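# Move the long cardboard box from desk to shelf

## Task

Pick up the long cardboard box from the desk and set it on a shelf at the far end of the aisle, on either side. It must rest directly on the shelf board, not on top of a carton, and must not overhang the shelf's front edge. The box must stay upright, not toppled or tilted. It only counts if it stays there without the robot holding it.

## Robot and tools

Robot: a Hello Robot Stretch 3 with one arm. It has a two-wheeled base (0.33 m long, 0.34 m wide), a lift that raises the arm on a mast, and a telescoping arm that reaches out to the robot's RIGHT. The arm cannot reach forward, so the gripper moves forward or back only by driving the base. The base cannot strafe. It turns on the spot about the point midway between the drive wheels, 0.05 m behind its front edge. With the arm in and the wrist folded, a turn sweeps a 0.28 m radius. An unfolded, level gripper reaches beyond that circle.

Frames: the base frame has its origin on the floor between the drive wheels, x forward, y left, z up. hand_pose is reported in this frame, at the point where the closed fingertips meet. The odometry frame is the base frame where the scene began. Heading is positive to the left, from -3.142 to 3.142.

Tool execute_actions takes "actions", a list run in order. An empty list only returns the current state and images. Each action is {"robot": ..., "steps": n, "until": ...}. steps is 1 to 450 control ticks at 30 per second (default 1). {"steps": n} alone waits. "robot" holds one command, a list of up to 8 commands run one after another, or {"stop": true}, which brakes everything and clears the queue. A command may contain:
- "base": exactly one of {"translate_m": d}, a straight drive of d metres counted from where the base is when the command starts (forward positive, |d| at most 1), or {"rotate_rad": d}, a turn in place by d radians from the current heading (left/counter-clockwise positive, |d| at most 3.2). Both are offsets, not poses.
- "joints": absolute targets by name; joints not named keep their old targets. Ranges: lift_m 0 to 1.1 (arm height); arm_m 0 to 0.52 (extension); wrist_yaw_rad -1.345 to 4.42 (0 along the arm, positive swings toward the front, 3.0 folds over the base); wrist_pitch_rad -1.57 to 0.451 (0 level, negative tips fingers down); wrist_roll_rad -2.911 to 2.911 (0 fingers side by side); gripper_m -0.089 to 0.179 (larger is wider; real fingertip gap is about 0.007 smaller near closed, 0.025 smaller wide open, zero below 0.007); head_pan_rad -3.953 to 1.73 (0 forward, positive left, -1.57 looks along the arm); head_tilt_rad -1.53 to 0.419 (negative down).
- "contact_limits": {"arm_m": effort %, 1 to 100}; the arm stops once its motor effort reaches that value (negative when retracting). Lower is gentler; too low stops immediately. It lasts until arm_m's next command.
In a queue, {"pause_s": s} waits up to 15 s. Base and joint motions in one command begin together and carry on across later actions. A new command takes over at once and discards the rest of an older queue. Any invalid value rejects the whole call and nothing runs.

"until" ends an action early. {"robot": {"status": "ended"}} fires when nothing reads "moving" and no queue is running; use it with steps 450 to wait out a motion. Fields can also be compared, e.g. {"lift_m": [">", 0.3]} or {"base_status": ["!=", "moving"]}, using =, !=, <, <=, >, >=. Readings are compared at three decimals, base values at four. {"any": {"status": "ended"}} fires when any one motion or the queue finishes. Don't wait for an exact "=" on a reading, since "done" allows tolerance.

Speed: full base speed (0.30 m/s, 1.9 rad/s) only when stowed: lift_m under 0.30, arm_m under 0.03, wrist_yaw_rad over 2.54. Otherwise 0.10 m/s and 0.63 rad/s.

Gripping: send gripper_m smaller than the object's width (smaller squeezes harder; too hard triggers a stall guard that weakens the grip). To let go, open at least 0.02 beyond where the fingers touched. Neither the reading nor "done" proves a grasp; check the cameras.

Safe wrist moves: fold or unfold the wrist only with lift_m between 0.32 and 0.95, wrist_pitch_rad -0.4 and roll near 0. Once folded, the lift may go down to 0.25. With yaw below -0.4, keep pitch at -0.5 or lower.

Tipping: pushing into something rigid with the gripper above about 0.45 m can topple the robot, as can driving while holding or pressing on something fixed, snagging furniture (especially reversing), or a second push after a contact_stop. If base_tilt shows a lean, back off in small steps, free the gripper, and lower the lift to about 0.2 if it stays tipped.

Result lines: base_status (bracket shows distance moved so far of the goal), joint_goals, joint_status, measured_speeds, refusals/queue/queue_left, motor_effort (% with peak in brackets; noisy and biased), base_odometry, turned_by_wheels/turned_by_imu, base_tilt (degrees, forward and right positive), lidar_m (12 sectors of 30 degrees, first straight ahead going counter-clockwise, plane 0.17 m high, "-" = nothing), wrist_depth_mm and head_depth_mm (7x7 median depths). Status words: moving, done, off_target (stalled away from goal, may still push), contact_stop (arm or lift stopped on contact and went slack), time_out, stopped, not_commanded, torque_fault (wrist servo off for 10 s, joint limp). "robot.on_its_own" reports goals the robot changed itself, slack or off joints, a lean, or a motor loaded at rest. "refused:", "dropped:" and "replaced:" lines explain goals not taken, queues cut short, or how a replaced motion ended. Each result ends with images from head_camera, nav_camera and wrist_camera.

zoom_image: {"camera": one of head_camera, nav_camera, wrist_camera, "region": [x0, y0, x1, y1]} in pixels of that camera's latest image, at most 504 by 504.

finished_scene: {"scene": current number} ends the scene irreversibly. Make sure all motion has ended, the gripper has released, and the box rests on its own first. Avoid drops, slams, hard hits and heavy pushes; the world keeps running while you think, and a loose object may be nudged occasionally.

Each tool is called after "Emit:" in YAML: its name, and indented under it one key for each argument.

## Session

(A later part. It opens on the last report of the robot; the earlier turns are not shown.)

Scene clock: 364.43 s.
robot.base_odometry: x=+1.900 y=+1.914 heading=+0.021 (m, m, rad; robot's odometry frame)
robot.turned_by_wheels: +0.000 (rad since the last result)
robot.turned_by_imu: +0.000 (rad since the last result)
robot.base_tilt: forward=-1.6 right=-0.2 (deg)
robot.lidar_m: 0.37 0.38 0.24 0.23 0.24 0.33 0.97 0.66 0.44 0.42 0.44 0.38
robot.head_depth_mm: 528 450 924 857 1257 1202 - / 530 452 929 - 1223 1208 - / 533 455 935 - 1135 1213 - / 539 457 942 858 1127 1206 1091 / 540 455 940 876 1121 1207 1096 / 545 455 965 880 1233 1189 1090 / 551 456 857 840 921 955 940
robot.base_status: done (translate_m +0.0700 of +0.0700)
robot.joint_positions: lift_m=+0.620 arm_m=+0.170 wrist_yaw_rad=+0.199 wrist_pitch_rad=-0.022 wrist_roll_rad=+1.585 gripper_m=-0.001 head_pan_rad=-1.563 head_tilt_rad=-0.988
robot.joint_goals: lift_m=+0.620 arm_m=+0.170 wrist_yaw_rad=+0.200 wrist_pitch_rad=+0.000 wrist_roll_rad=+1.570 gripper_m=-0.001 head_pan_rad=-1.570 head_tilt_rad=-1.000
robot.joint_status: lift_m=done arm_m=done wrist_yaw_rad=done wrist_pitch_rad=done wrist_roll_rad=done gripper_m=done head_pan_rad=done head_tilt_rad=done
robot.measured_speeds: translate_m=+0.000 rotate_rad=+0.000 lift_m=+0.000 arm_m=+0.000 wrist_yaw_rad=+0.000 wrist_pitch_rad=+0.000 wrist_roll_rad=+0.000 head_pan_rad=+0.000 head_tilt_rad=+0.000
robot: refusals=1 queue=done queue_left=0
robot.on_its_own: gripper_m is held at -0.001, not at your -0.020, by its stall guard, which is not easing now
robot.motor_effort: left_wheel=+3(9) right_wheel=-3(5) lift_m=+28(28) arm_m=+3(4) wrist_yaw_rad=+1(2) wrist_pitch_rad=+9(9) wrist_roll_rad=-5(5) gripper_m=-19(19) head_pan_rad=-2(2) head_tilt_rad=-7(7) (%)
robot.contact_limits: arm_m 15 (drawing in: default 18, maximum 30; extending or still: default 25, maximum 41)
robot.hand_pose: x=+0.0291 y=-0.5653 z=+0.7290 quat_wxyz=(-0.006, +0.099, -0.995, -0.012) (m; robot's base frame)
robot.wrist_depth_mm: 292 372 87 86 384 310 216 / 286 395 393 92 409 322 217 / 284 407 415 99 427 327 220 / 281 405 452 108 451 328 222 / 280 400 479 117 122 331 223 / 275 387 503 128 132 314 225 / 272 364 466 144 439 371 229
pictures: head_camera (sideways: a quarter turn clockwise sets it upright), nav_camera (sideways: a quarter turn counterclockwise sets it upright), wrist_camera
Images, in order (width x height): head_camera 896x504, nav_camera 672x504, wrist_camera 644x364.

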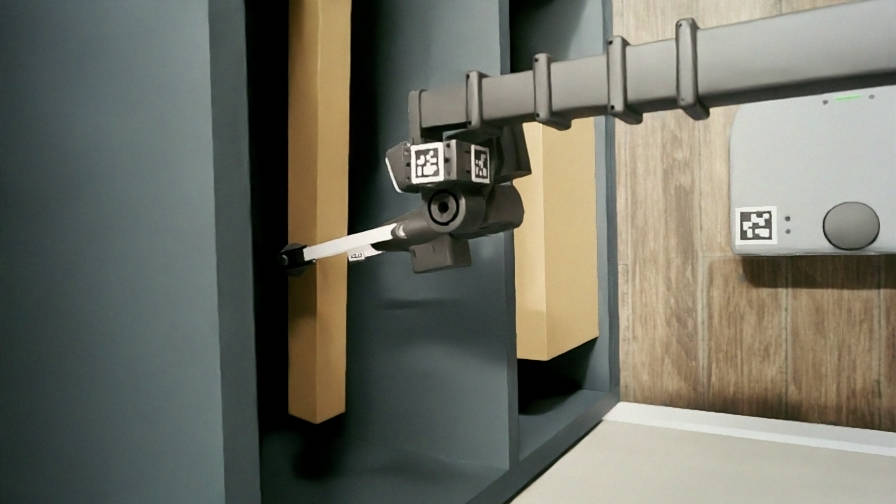

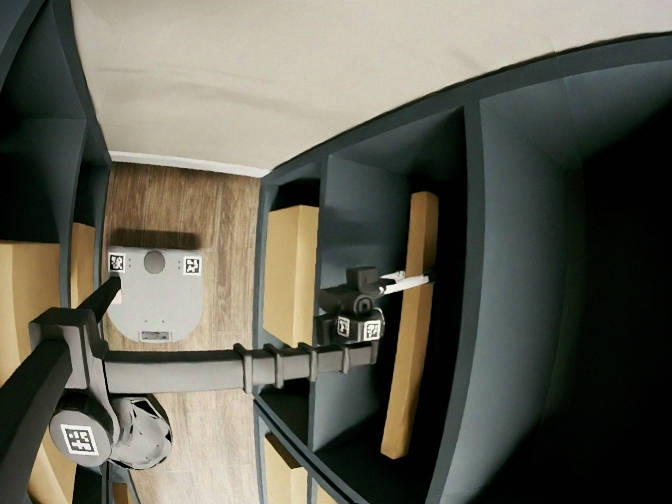

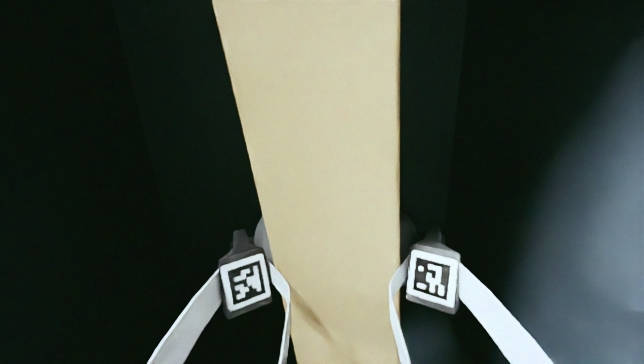

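It fits inside. Lower until contact, then release.

Emit:
execute_actions:
  actions:
    - {"robot":{"joints":{"lift_m":0.40}},"steps":300,"until":{"robot":{"status":"ended"}}}

Scene clock: 368.93 s.
robot.base_odometry: x=+1.900 y=+1.914 heading=+0.021 (m, m, rad; robot's odometry frame)
robot.turned_by_wheels: +0.000 (rad since the last result)
robot.turned_by_imu: +0.000 (rad since the last result)
robot.base_tilt: forward=-1.6 right=-0.2 (deg)
robot.lidar_m: 0.37 0.38 0.24 0.23 0.24 0.33 0.96 0.66 0.44 0.42 0.44 0.39
robot.head_depth_mm: 526 450 979 833 1256 1184 1090 / 531 452 984 834 1232 - - / 534 455 989 852 1261 1215 - / 538 458 996 862 1218 1219 1088 / 542 457 1003 860 1126 1200 1092 / 547 457 1003 879 1225 1199 1095 / 552 456 859 843 924 955 937
robot.base_status: done (translate_m +0.0700 of +0.0700)
robot.joint_positions: lift_m=+0.449 arm_m=+0.170 wrist_yaw_rad=+0.199 wrist_pitch_rad=+0.074 wrist_roll_rad=+1.584 gripper_m=-0.001 head_pan_rad=-1.563 head_tilt_rad=-0.988
robot.joint_goals: lift_m=+0.449 arm_m=+0.170 wrist_yaw_rad=+0.200 wrist_pitch_rad=+0.000 wrist_roll_rad=+1.570 gripper_m=-0.001 head_pan_rad=-1.570 head_tilt_rad=-1.000
robot.joint_status: lift_m=contact_stop arm_m=done wrist_yaw_rad=done wrist_pitch_rad=done wrist_roll_rad=done gripper_m=done head_pan_rad=done head_tilt_rad=done
robot.measured_speeds: translate_m=+0.000 rotate_rad=-0.001 lift_m=-0.016 arm_m=+0.000 wrist_yaw_rad=+0.020 wrist_pitch_rad=+0.240 wrist_roll_rad=+0.000 head_pan_rad=+0.000 head_tilt_rad=-0.024
robot: refusals=1 queue=dropped queue_left=0
robot.on_its_own: gripper_m is held at -0.001, not at your -0.020, by its stall guard, which is not easing now; lift_m is slack since a contact_stop, until your next command for it (your +0.400 is given up)
robot.motor_effort: left_wheel=+1(3) right_wheel=-1(3) lift_m=+27(29) arm_m=+3(3) wrist_yaw_rad=+1(1) wrist_pitch_rad=-37(37) wrist_roll_rad=-5(5) gripper_m=-24(23) head_pan_rad=-3(2) head_tilt_rad=-8(7) (%)
robot.contact_limits: arm_m 15 (drawing in: default 18, maximum 30; extending or still: default 25, maximum 41)
robot.hand_pose: x=+0.0295 y=-0.5670 z=+0.5823 quat_wxyz=(-0.010, +0.100, -0.994, +0.036) (m; robot's base frame)
robot.wrist_depth_mm: 403 401 84 83 168 74 50 / 408 422 91 90 170 74 50 / 414 445 99 97 148 75 51 / 415 480 455 106 152 76 51 / 411 502 478 116 133 77 51 / 405 524 - 129 - 78 52 / 416 485 474 144 164 73 52
pictures: head_camera (sideways: a quarter turn clockwise sets it upright), nav_camera (sideways: a quarter turn counterclockwise sets it upright), wrist_camera
Images, in order (width x height): head_camera 896x504, nav_camera 672x504, wrist_camera 644x364.

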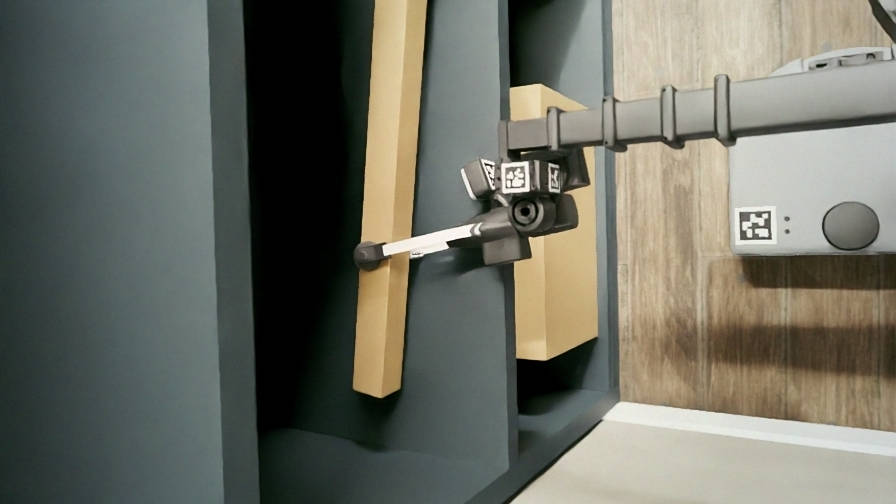

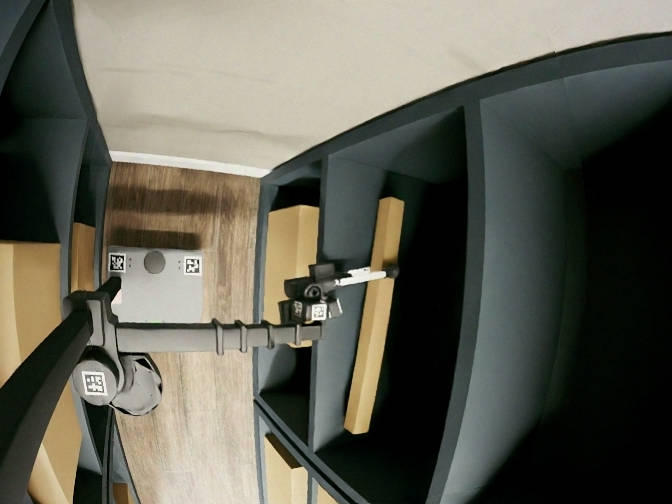

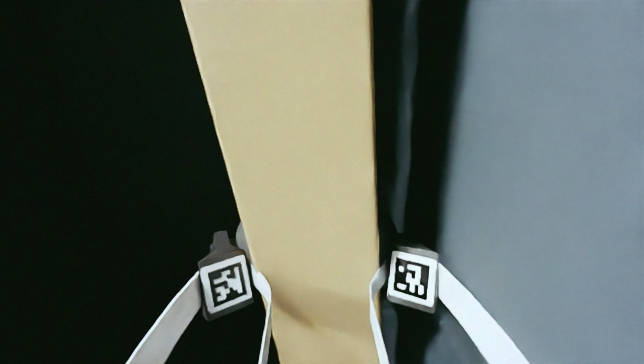

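Emit:
execute_actions:
  actions:
    - {"robot":[{"joints":{"lift_m":0.465}},{"joints":{"gripper_m":0.1}},{"joints":{"arm_m":0}}],"steps":300,"until":{"robot":{"status":"ended"}}}

Scene clock: 377.43 s.
robot.base_odometry: x=+1.900 y=+1.914 heading=+0.021 (m, m, rad; robot's odometry frame)
robot.turned_by_wheels: +0.000 (rad since the last result)
robot.turned_by_imu: +0.000 (rad since the last result)
robot.base_tilt: forward=-1.6 right=-0.1 (deg)
robot.lidar_m: 0.37 0.38 0.24 0.23 0.24 0.33 0.97 0.66 0.44 0.42 0.44 0.38
robot.head_depth_mm: 526 448 981 830 1255 1185 1091 / 531 452 983 829 1220 - - / 533 455 989 826 1053 - - / 537 458 997 873 1090 1201 1096 / 540 456 1000 877 1127 1201 1089 / 545 456 1007 878 1186 1192 1095 / 548 455 859 842 924 952 938
robot.base_status: done (translate_m +0.0700 of +0.0700)
robot.joint_positions: lift_m=+0.465 arm_m=+0.000 wrist_yaw_rad=+0.198 wrist_pitch_rad=+0.064 wrist_roll_rad=+1.579 gripper_m=+0.100 head_pan_rad=-1.563 head_tilt_rad=-0.988
robot.joint_goals: lift_m=+0.465 arm_m=+0.000 wrist_yaw_rad=+0.200 wrist_pitch_rad=+0.000 wrist_roll_rad=+1.570 gripper_m=+0.100 head_pan_rad=-1.570 head_tilt_rad=-1.000
robot.joint_status: lift_m=done arm_m=done wrist_yaw_rad=done wrist_pitch_rad=done wrist_roll_rad=done gripper_m=done head_pan_rad=done head_tilt_rad=done
robot.measured_speeds: translate_m=+0.000 rotate_rad=+0.000 lift_m=+0.000 arm_m=+0.000 wrist_yaw_rad=+0.000 wrist_pitch_rad=+0.000 wrist_roll_rad=+0.000 head_pan_rad=+0.000 head_tilt_rad=+0.000
robot: refusals=1 queue=done queue_left=0
robot.on_its_own: wrist_pitch_rad is at rest, and its effort (-26) is outside its rest range (-20 to +32)
robot.motor_effort: left_wheel=+3(2) right_wheel=-2(3) lift_m=+34(39) arm_m=-4(4) wrist_yaw_rad=+1(1) wrist_pitch_rad=-26(31) wrist_roll_rad=-3(5) gripper_m=+10(87) head_pan_rad=-4(2) head_tilt_rad=-7(8) (%)
robot.hand_pose: x=+0.0293 y=-0.3976 z=+0.5957 quat_wxyz=(-0.007, +0.099, -0.995, +0.031) (m; robot's base frame)
robot.wrist_depth_mm: 418 548 545 126 145 127 291 / 409 565 567 128 147 132 296 / 403 567 616 130 154 141 298 / 403 563 637 133 166 150 295 / 404 568 697 135 128 161 300 / 401 535 585 137 131 453 302 / 403 472 474 140 184 185 302
pictures: head_camera (sideways: a quarter turn clockwise sets it upright), nav_camera (sideways: a quarter turn counterclockwise sets it upright), wrist_camera
Images, in order (width x height): head_camera 896x504, nav_camera 672x504, wrist_camera 644x364.

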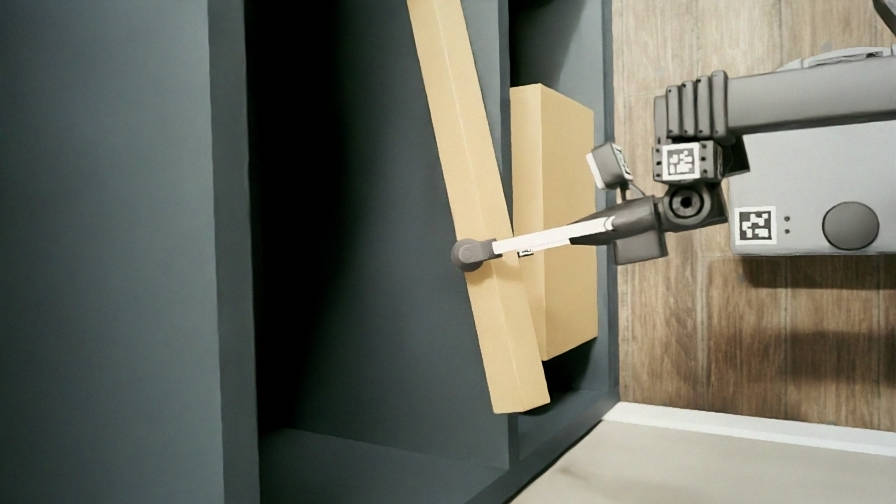

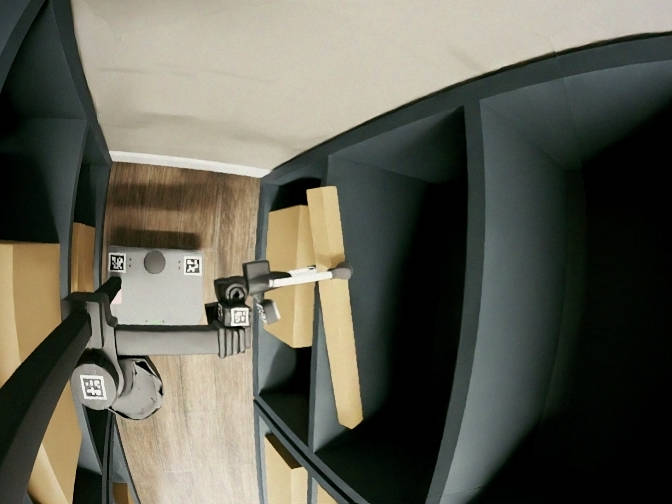

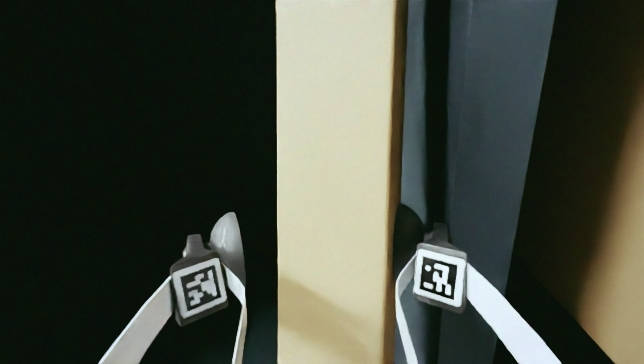

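Emit:
execute_actions:
  actions:
    - {"robot":[{"joints":{"gripper_m":0.02}},{"joints":{"arm_m":0.19}},{"joints":{"gripper_m":0.15}},{"joints":{"lift_m":0.48}},{"joints":{"arm_m":0.1}}],"steps":400,"until":{"robot":{"status":"ended"}}}

Scene clock: 389.70 s.
robot.base_odometry: x=+1.900 y=+1.914 heading=+0.021 (m, m, rad; robot's odometry frame)
robot.turned_by_wheels: +0.000 (rad since the last result)
robot.turned_by_imu: -0.042 (rad since the last result)
robot.base_tilt: forward=-1.6 right=-0.1 (deg)
robot.lidar_m: 0.38 0.39 0.24 0.23 0.24 0.31 0.96 0.65 0.44 0.42 0.43 0.39
robot.head_depth_mm: 520 455 928 871 1256 1181 1090 / 525 452 980 862 1237 - - / 528 450 990 850 - 1211 - / 531 454 990 828 1227 1222 1090 / 536 454 995 827 1122 1200 1089 / 540 451 1000 863 1222 1196 1092 / 544 453 953 868 965 995 954
robot.base_status: done (translate_m +0.0700 of +0.0700)
robot.joint_positions: lift_m=+0.480 arm_m=+0.100 wrist_yaw_rad=+0.198 wrist_pitch_rad=+0.087 wrist_roll_rad=+1.578 gripper_m=+0.150 head_pan_rad=-1.567 head_tilt_rad=-0.993
robot.joint_goals: lift_m=+0.480 arm_m=+0.100 wrist_yaw_rad=+0.200 wrist_pitch_rad=+0.000 wrist_roll_rad=+1.570 gripper_m=+0.150 head_pan_rad=-1.570 head_tilt_rad=-1.000
robot.joint_status: lift_m=done arm_m=done wrist_yaw_rad=done wrist_pitch_rad=done wrist_roll_rad=done gripper_m=done head_pan_rad=done head_tilt_rad=done
robot.measured_speeds: translate_m=+0.000 rotate_rad=+0.000 lift_m=+0.000 arm_m=+0.000 wrist_yaw_rad=+0.000 wrist_pitch_rad=+0.000 wrist_roll_rad=+0.000 head_pan_rad=+0.000 head_tilt_rad=+0.000
robot: refusals=1 queue=done queue_left=0
robot.on_its_own: wrist_pitch_rad is at rest, and its effort (-36) is outside its rest range (-20 to +32)
robot.motor_effort: left_wheel=+2(36) right_wheel=-2(24) lift_m=+35(35) arm_m=-4(17) wrist_yaw_rad=+1(17) wrist_pitch_rad=-36(45) wrist_roll_rad=-3(4) gripper_m=+12(97) head_pan_rad=+0(4) head_tilt_rad=-5(7) (%)
robot.hand_pose: x=+0.0293 y=-0.4978 z=+0.6167 quat_wxyz=(-0.007, +0.099, -0.994, +0.043) (m; robot's base frame)
robot.wrist_depth_mm: 377 475 470 448 141 141 90 / 374 484 485 470 140 141 90 / 377 508 502 489 139 142 90 / 372 524 523 522 138 143 90 / 374 490 566 547 133 134 91 / 371 - 594 149 133 - 92 / 345 498 527 147 133 149 87
pictures: head_camera (sideways: a quarter turn clockwise sets it upright), nav_camera (sideways: a quarter turn counterclockwise sets it upright), wrist_camera
Images, in order (width x height): head_camera 896x504, nav_camera 672x504, wrist_camera 644x364.

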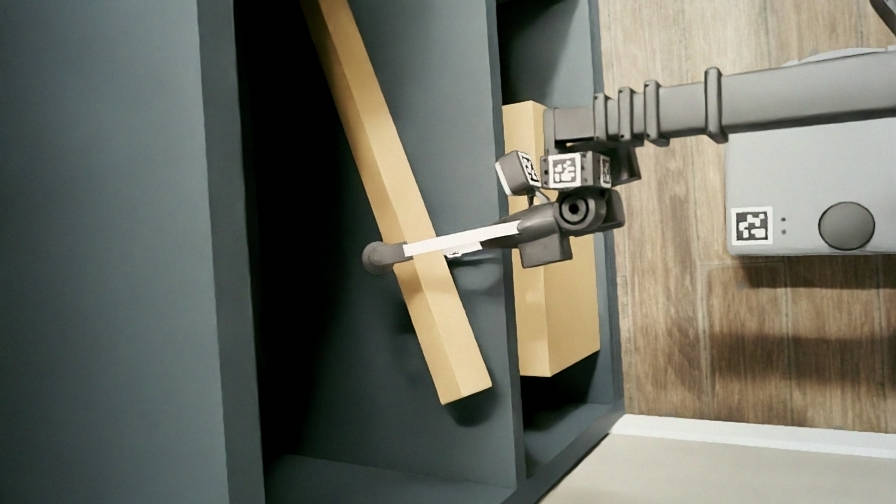

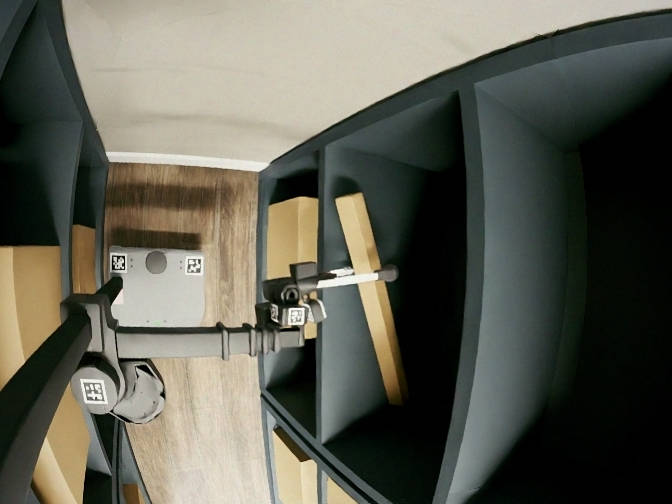

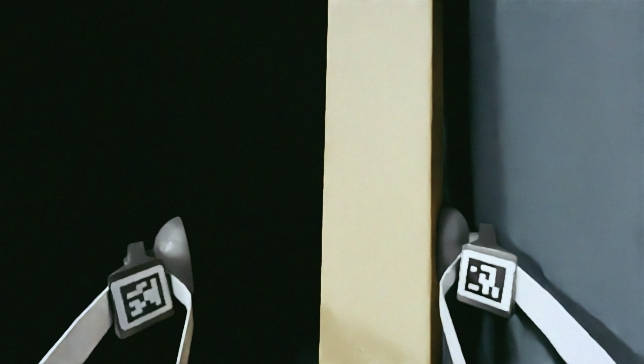

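Emit:
execute_actions:
  actions:
    - {"robot":[{"joints":{"wrist_roll_rad":0.5,"lift_m":0.5}},{"joints":{"arm_m":0}}],"steps":400,"until":{"robot":{"status":"ended"}}}

Scene clock: 398.43 s.
robot.base_odometry: x=+1.900 y=+1.914 heading=+0.021 (m, m, rad; robot's odometry frame)
robot.turned_by_wheels: +0.000 (rad since the last result)
robot.turned_by_imu: +0.000 (rad since the last result)
robot.base_tilt: forward=-1.6 right=-0.2 (deg)
robot.lidar_m: 0.38 0.39 0.24 0.23 0.24 0.31 0.96 0.65 0.44 0.42 0.43 0.40
robot.head_depth_mm: 520 455 940 873 1251 1186 1086 / 525 452 985 875 1243 - - / 527 451 987 863 1080 - - / 533 455 989 853 1053 1196 1085 / 535 456 992 843 1122 1203 1090 / 539 451 1001 874 1228 1195 1097 / 545 451 952 863 964 1001 957
robot.base_status: done (translate_m +0.0700 of +0.0700)
robot.joint_positions: lift_m=+0.500 arm_m=+0.000 wrist_yaw_rad=+0.202 wrist_pitch_rad=-0.016 wrist_roll_rad=+0.509 gripper_m=+0.150 head_pan_rad=-1.567 head_tilt_rad=-0.993
robot.joint_goals: lift_m=+0.500 arm_m=+0.000 wrist_yaw_rad=+0.200 wrist_pitch_rad=+0.000 wrist_roll_rad=+0.500 gripper_m=+0.150 head_pan_rad=-1.570 head_tilt_rad=-1.000
robot.joint_status: lift_m=done arm_m=done wrist_yaw_rad=done wrist_pitch_rad=done wrist_roll_rad=done gripper_m=done head_pan_rad=done head_tilt_rad=done
robot.measured_speeds: translate_m=+0.000 rotate_rad=+0.000 lift_m=+0.000 arm_m=+0.000 wrist_yaw_rad=+0.000 wrist_pitch_rad=+0.000 wrist_roll_rad=+0.000 head_pan_rad=+0.000 head_tilt_rad=+0.000
robot: refusals=1 queue=done queue_left=0
robot.motor_effort: left_wheel=+2(2) right_wheel=-1(7) lift_m=+42(44) arm_m=-2(4) wrist_yaw_rad=-1(14) wrist_pitch_rad=+7(36) wrist_roll_rad=-4(9) gripper_m=+0(12) head_pan_rad=-1(2) head_tilt_rad=-4(5) (%)
robot.hand_pose: x=+0.0298 y=-0.3959 z=+0.6102 quat_wxyz=(+0.505, +0.091, -0.857, +0.044) (m; robot's base frame)
robot.wrist_depth_mm: 424 545 579 551 535 526 499 / 448 603 607 571 554 526 313 / 408 548 624 589 593 299 272 / 377 493 636 625 284 275 208 / 349 422 599 269 272 222 171 / 323 - 262 261 218 183 153 / 298 363 254 222 180 169 299
pictures: head_camera (sideways: a quarter turn clockwise sets it upright), nav_camera (sideways: a quarter turn counterclockwise sets it upright), wrist_camera
Images, in order (width x height): head_camera 896x504, nav_camera 672x504, wrist_camera 644x364.

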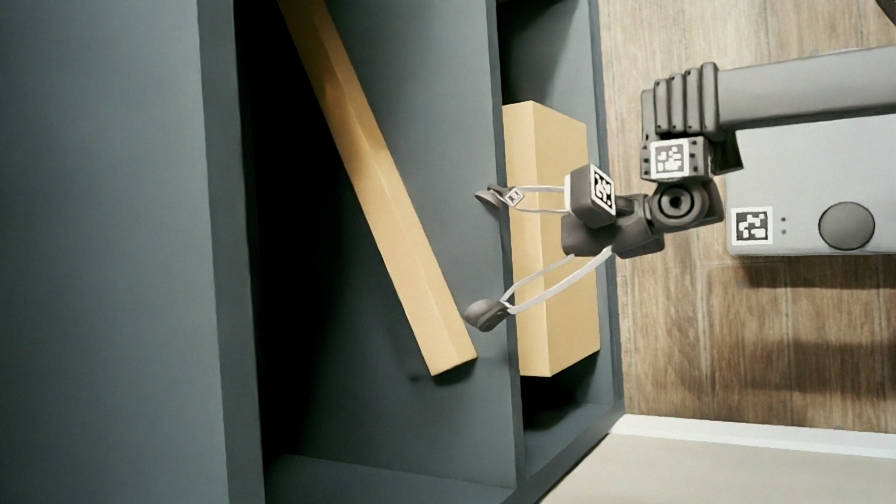

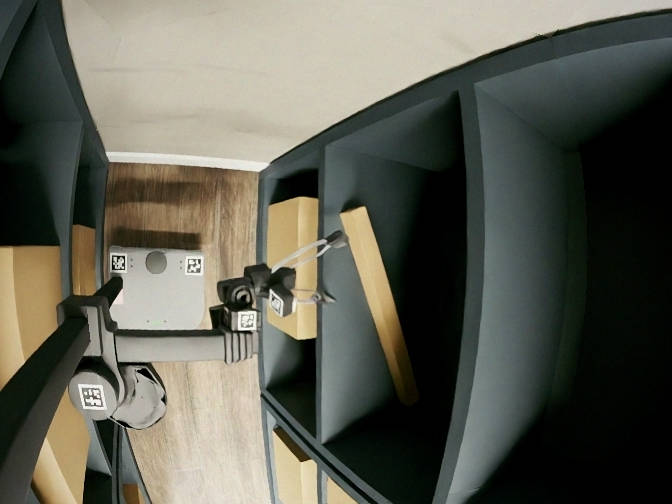

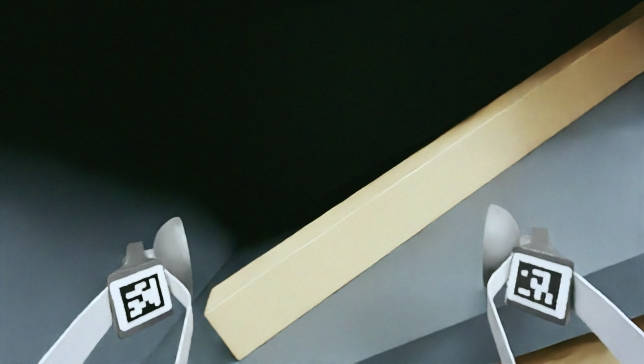

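Box rests on the shelf, inside the edge.

Emit:
finished_scene:
  scene: 1

The scene is finished: the task was done.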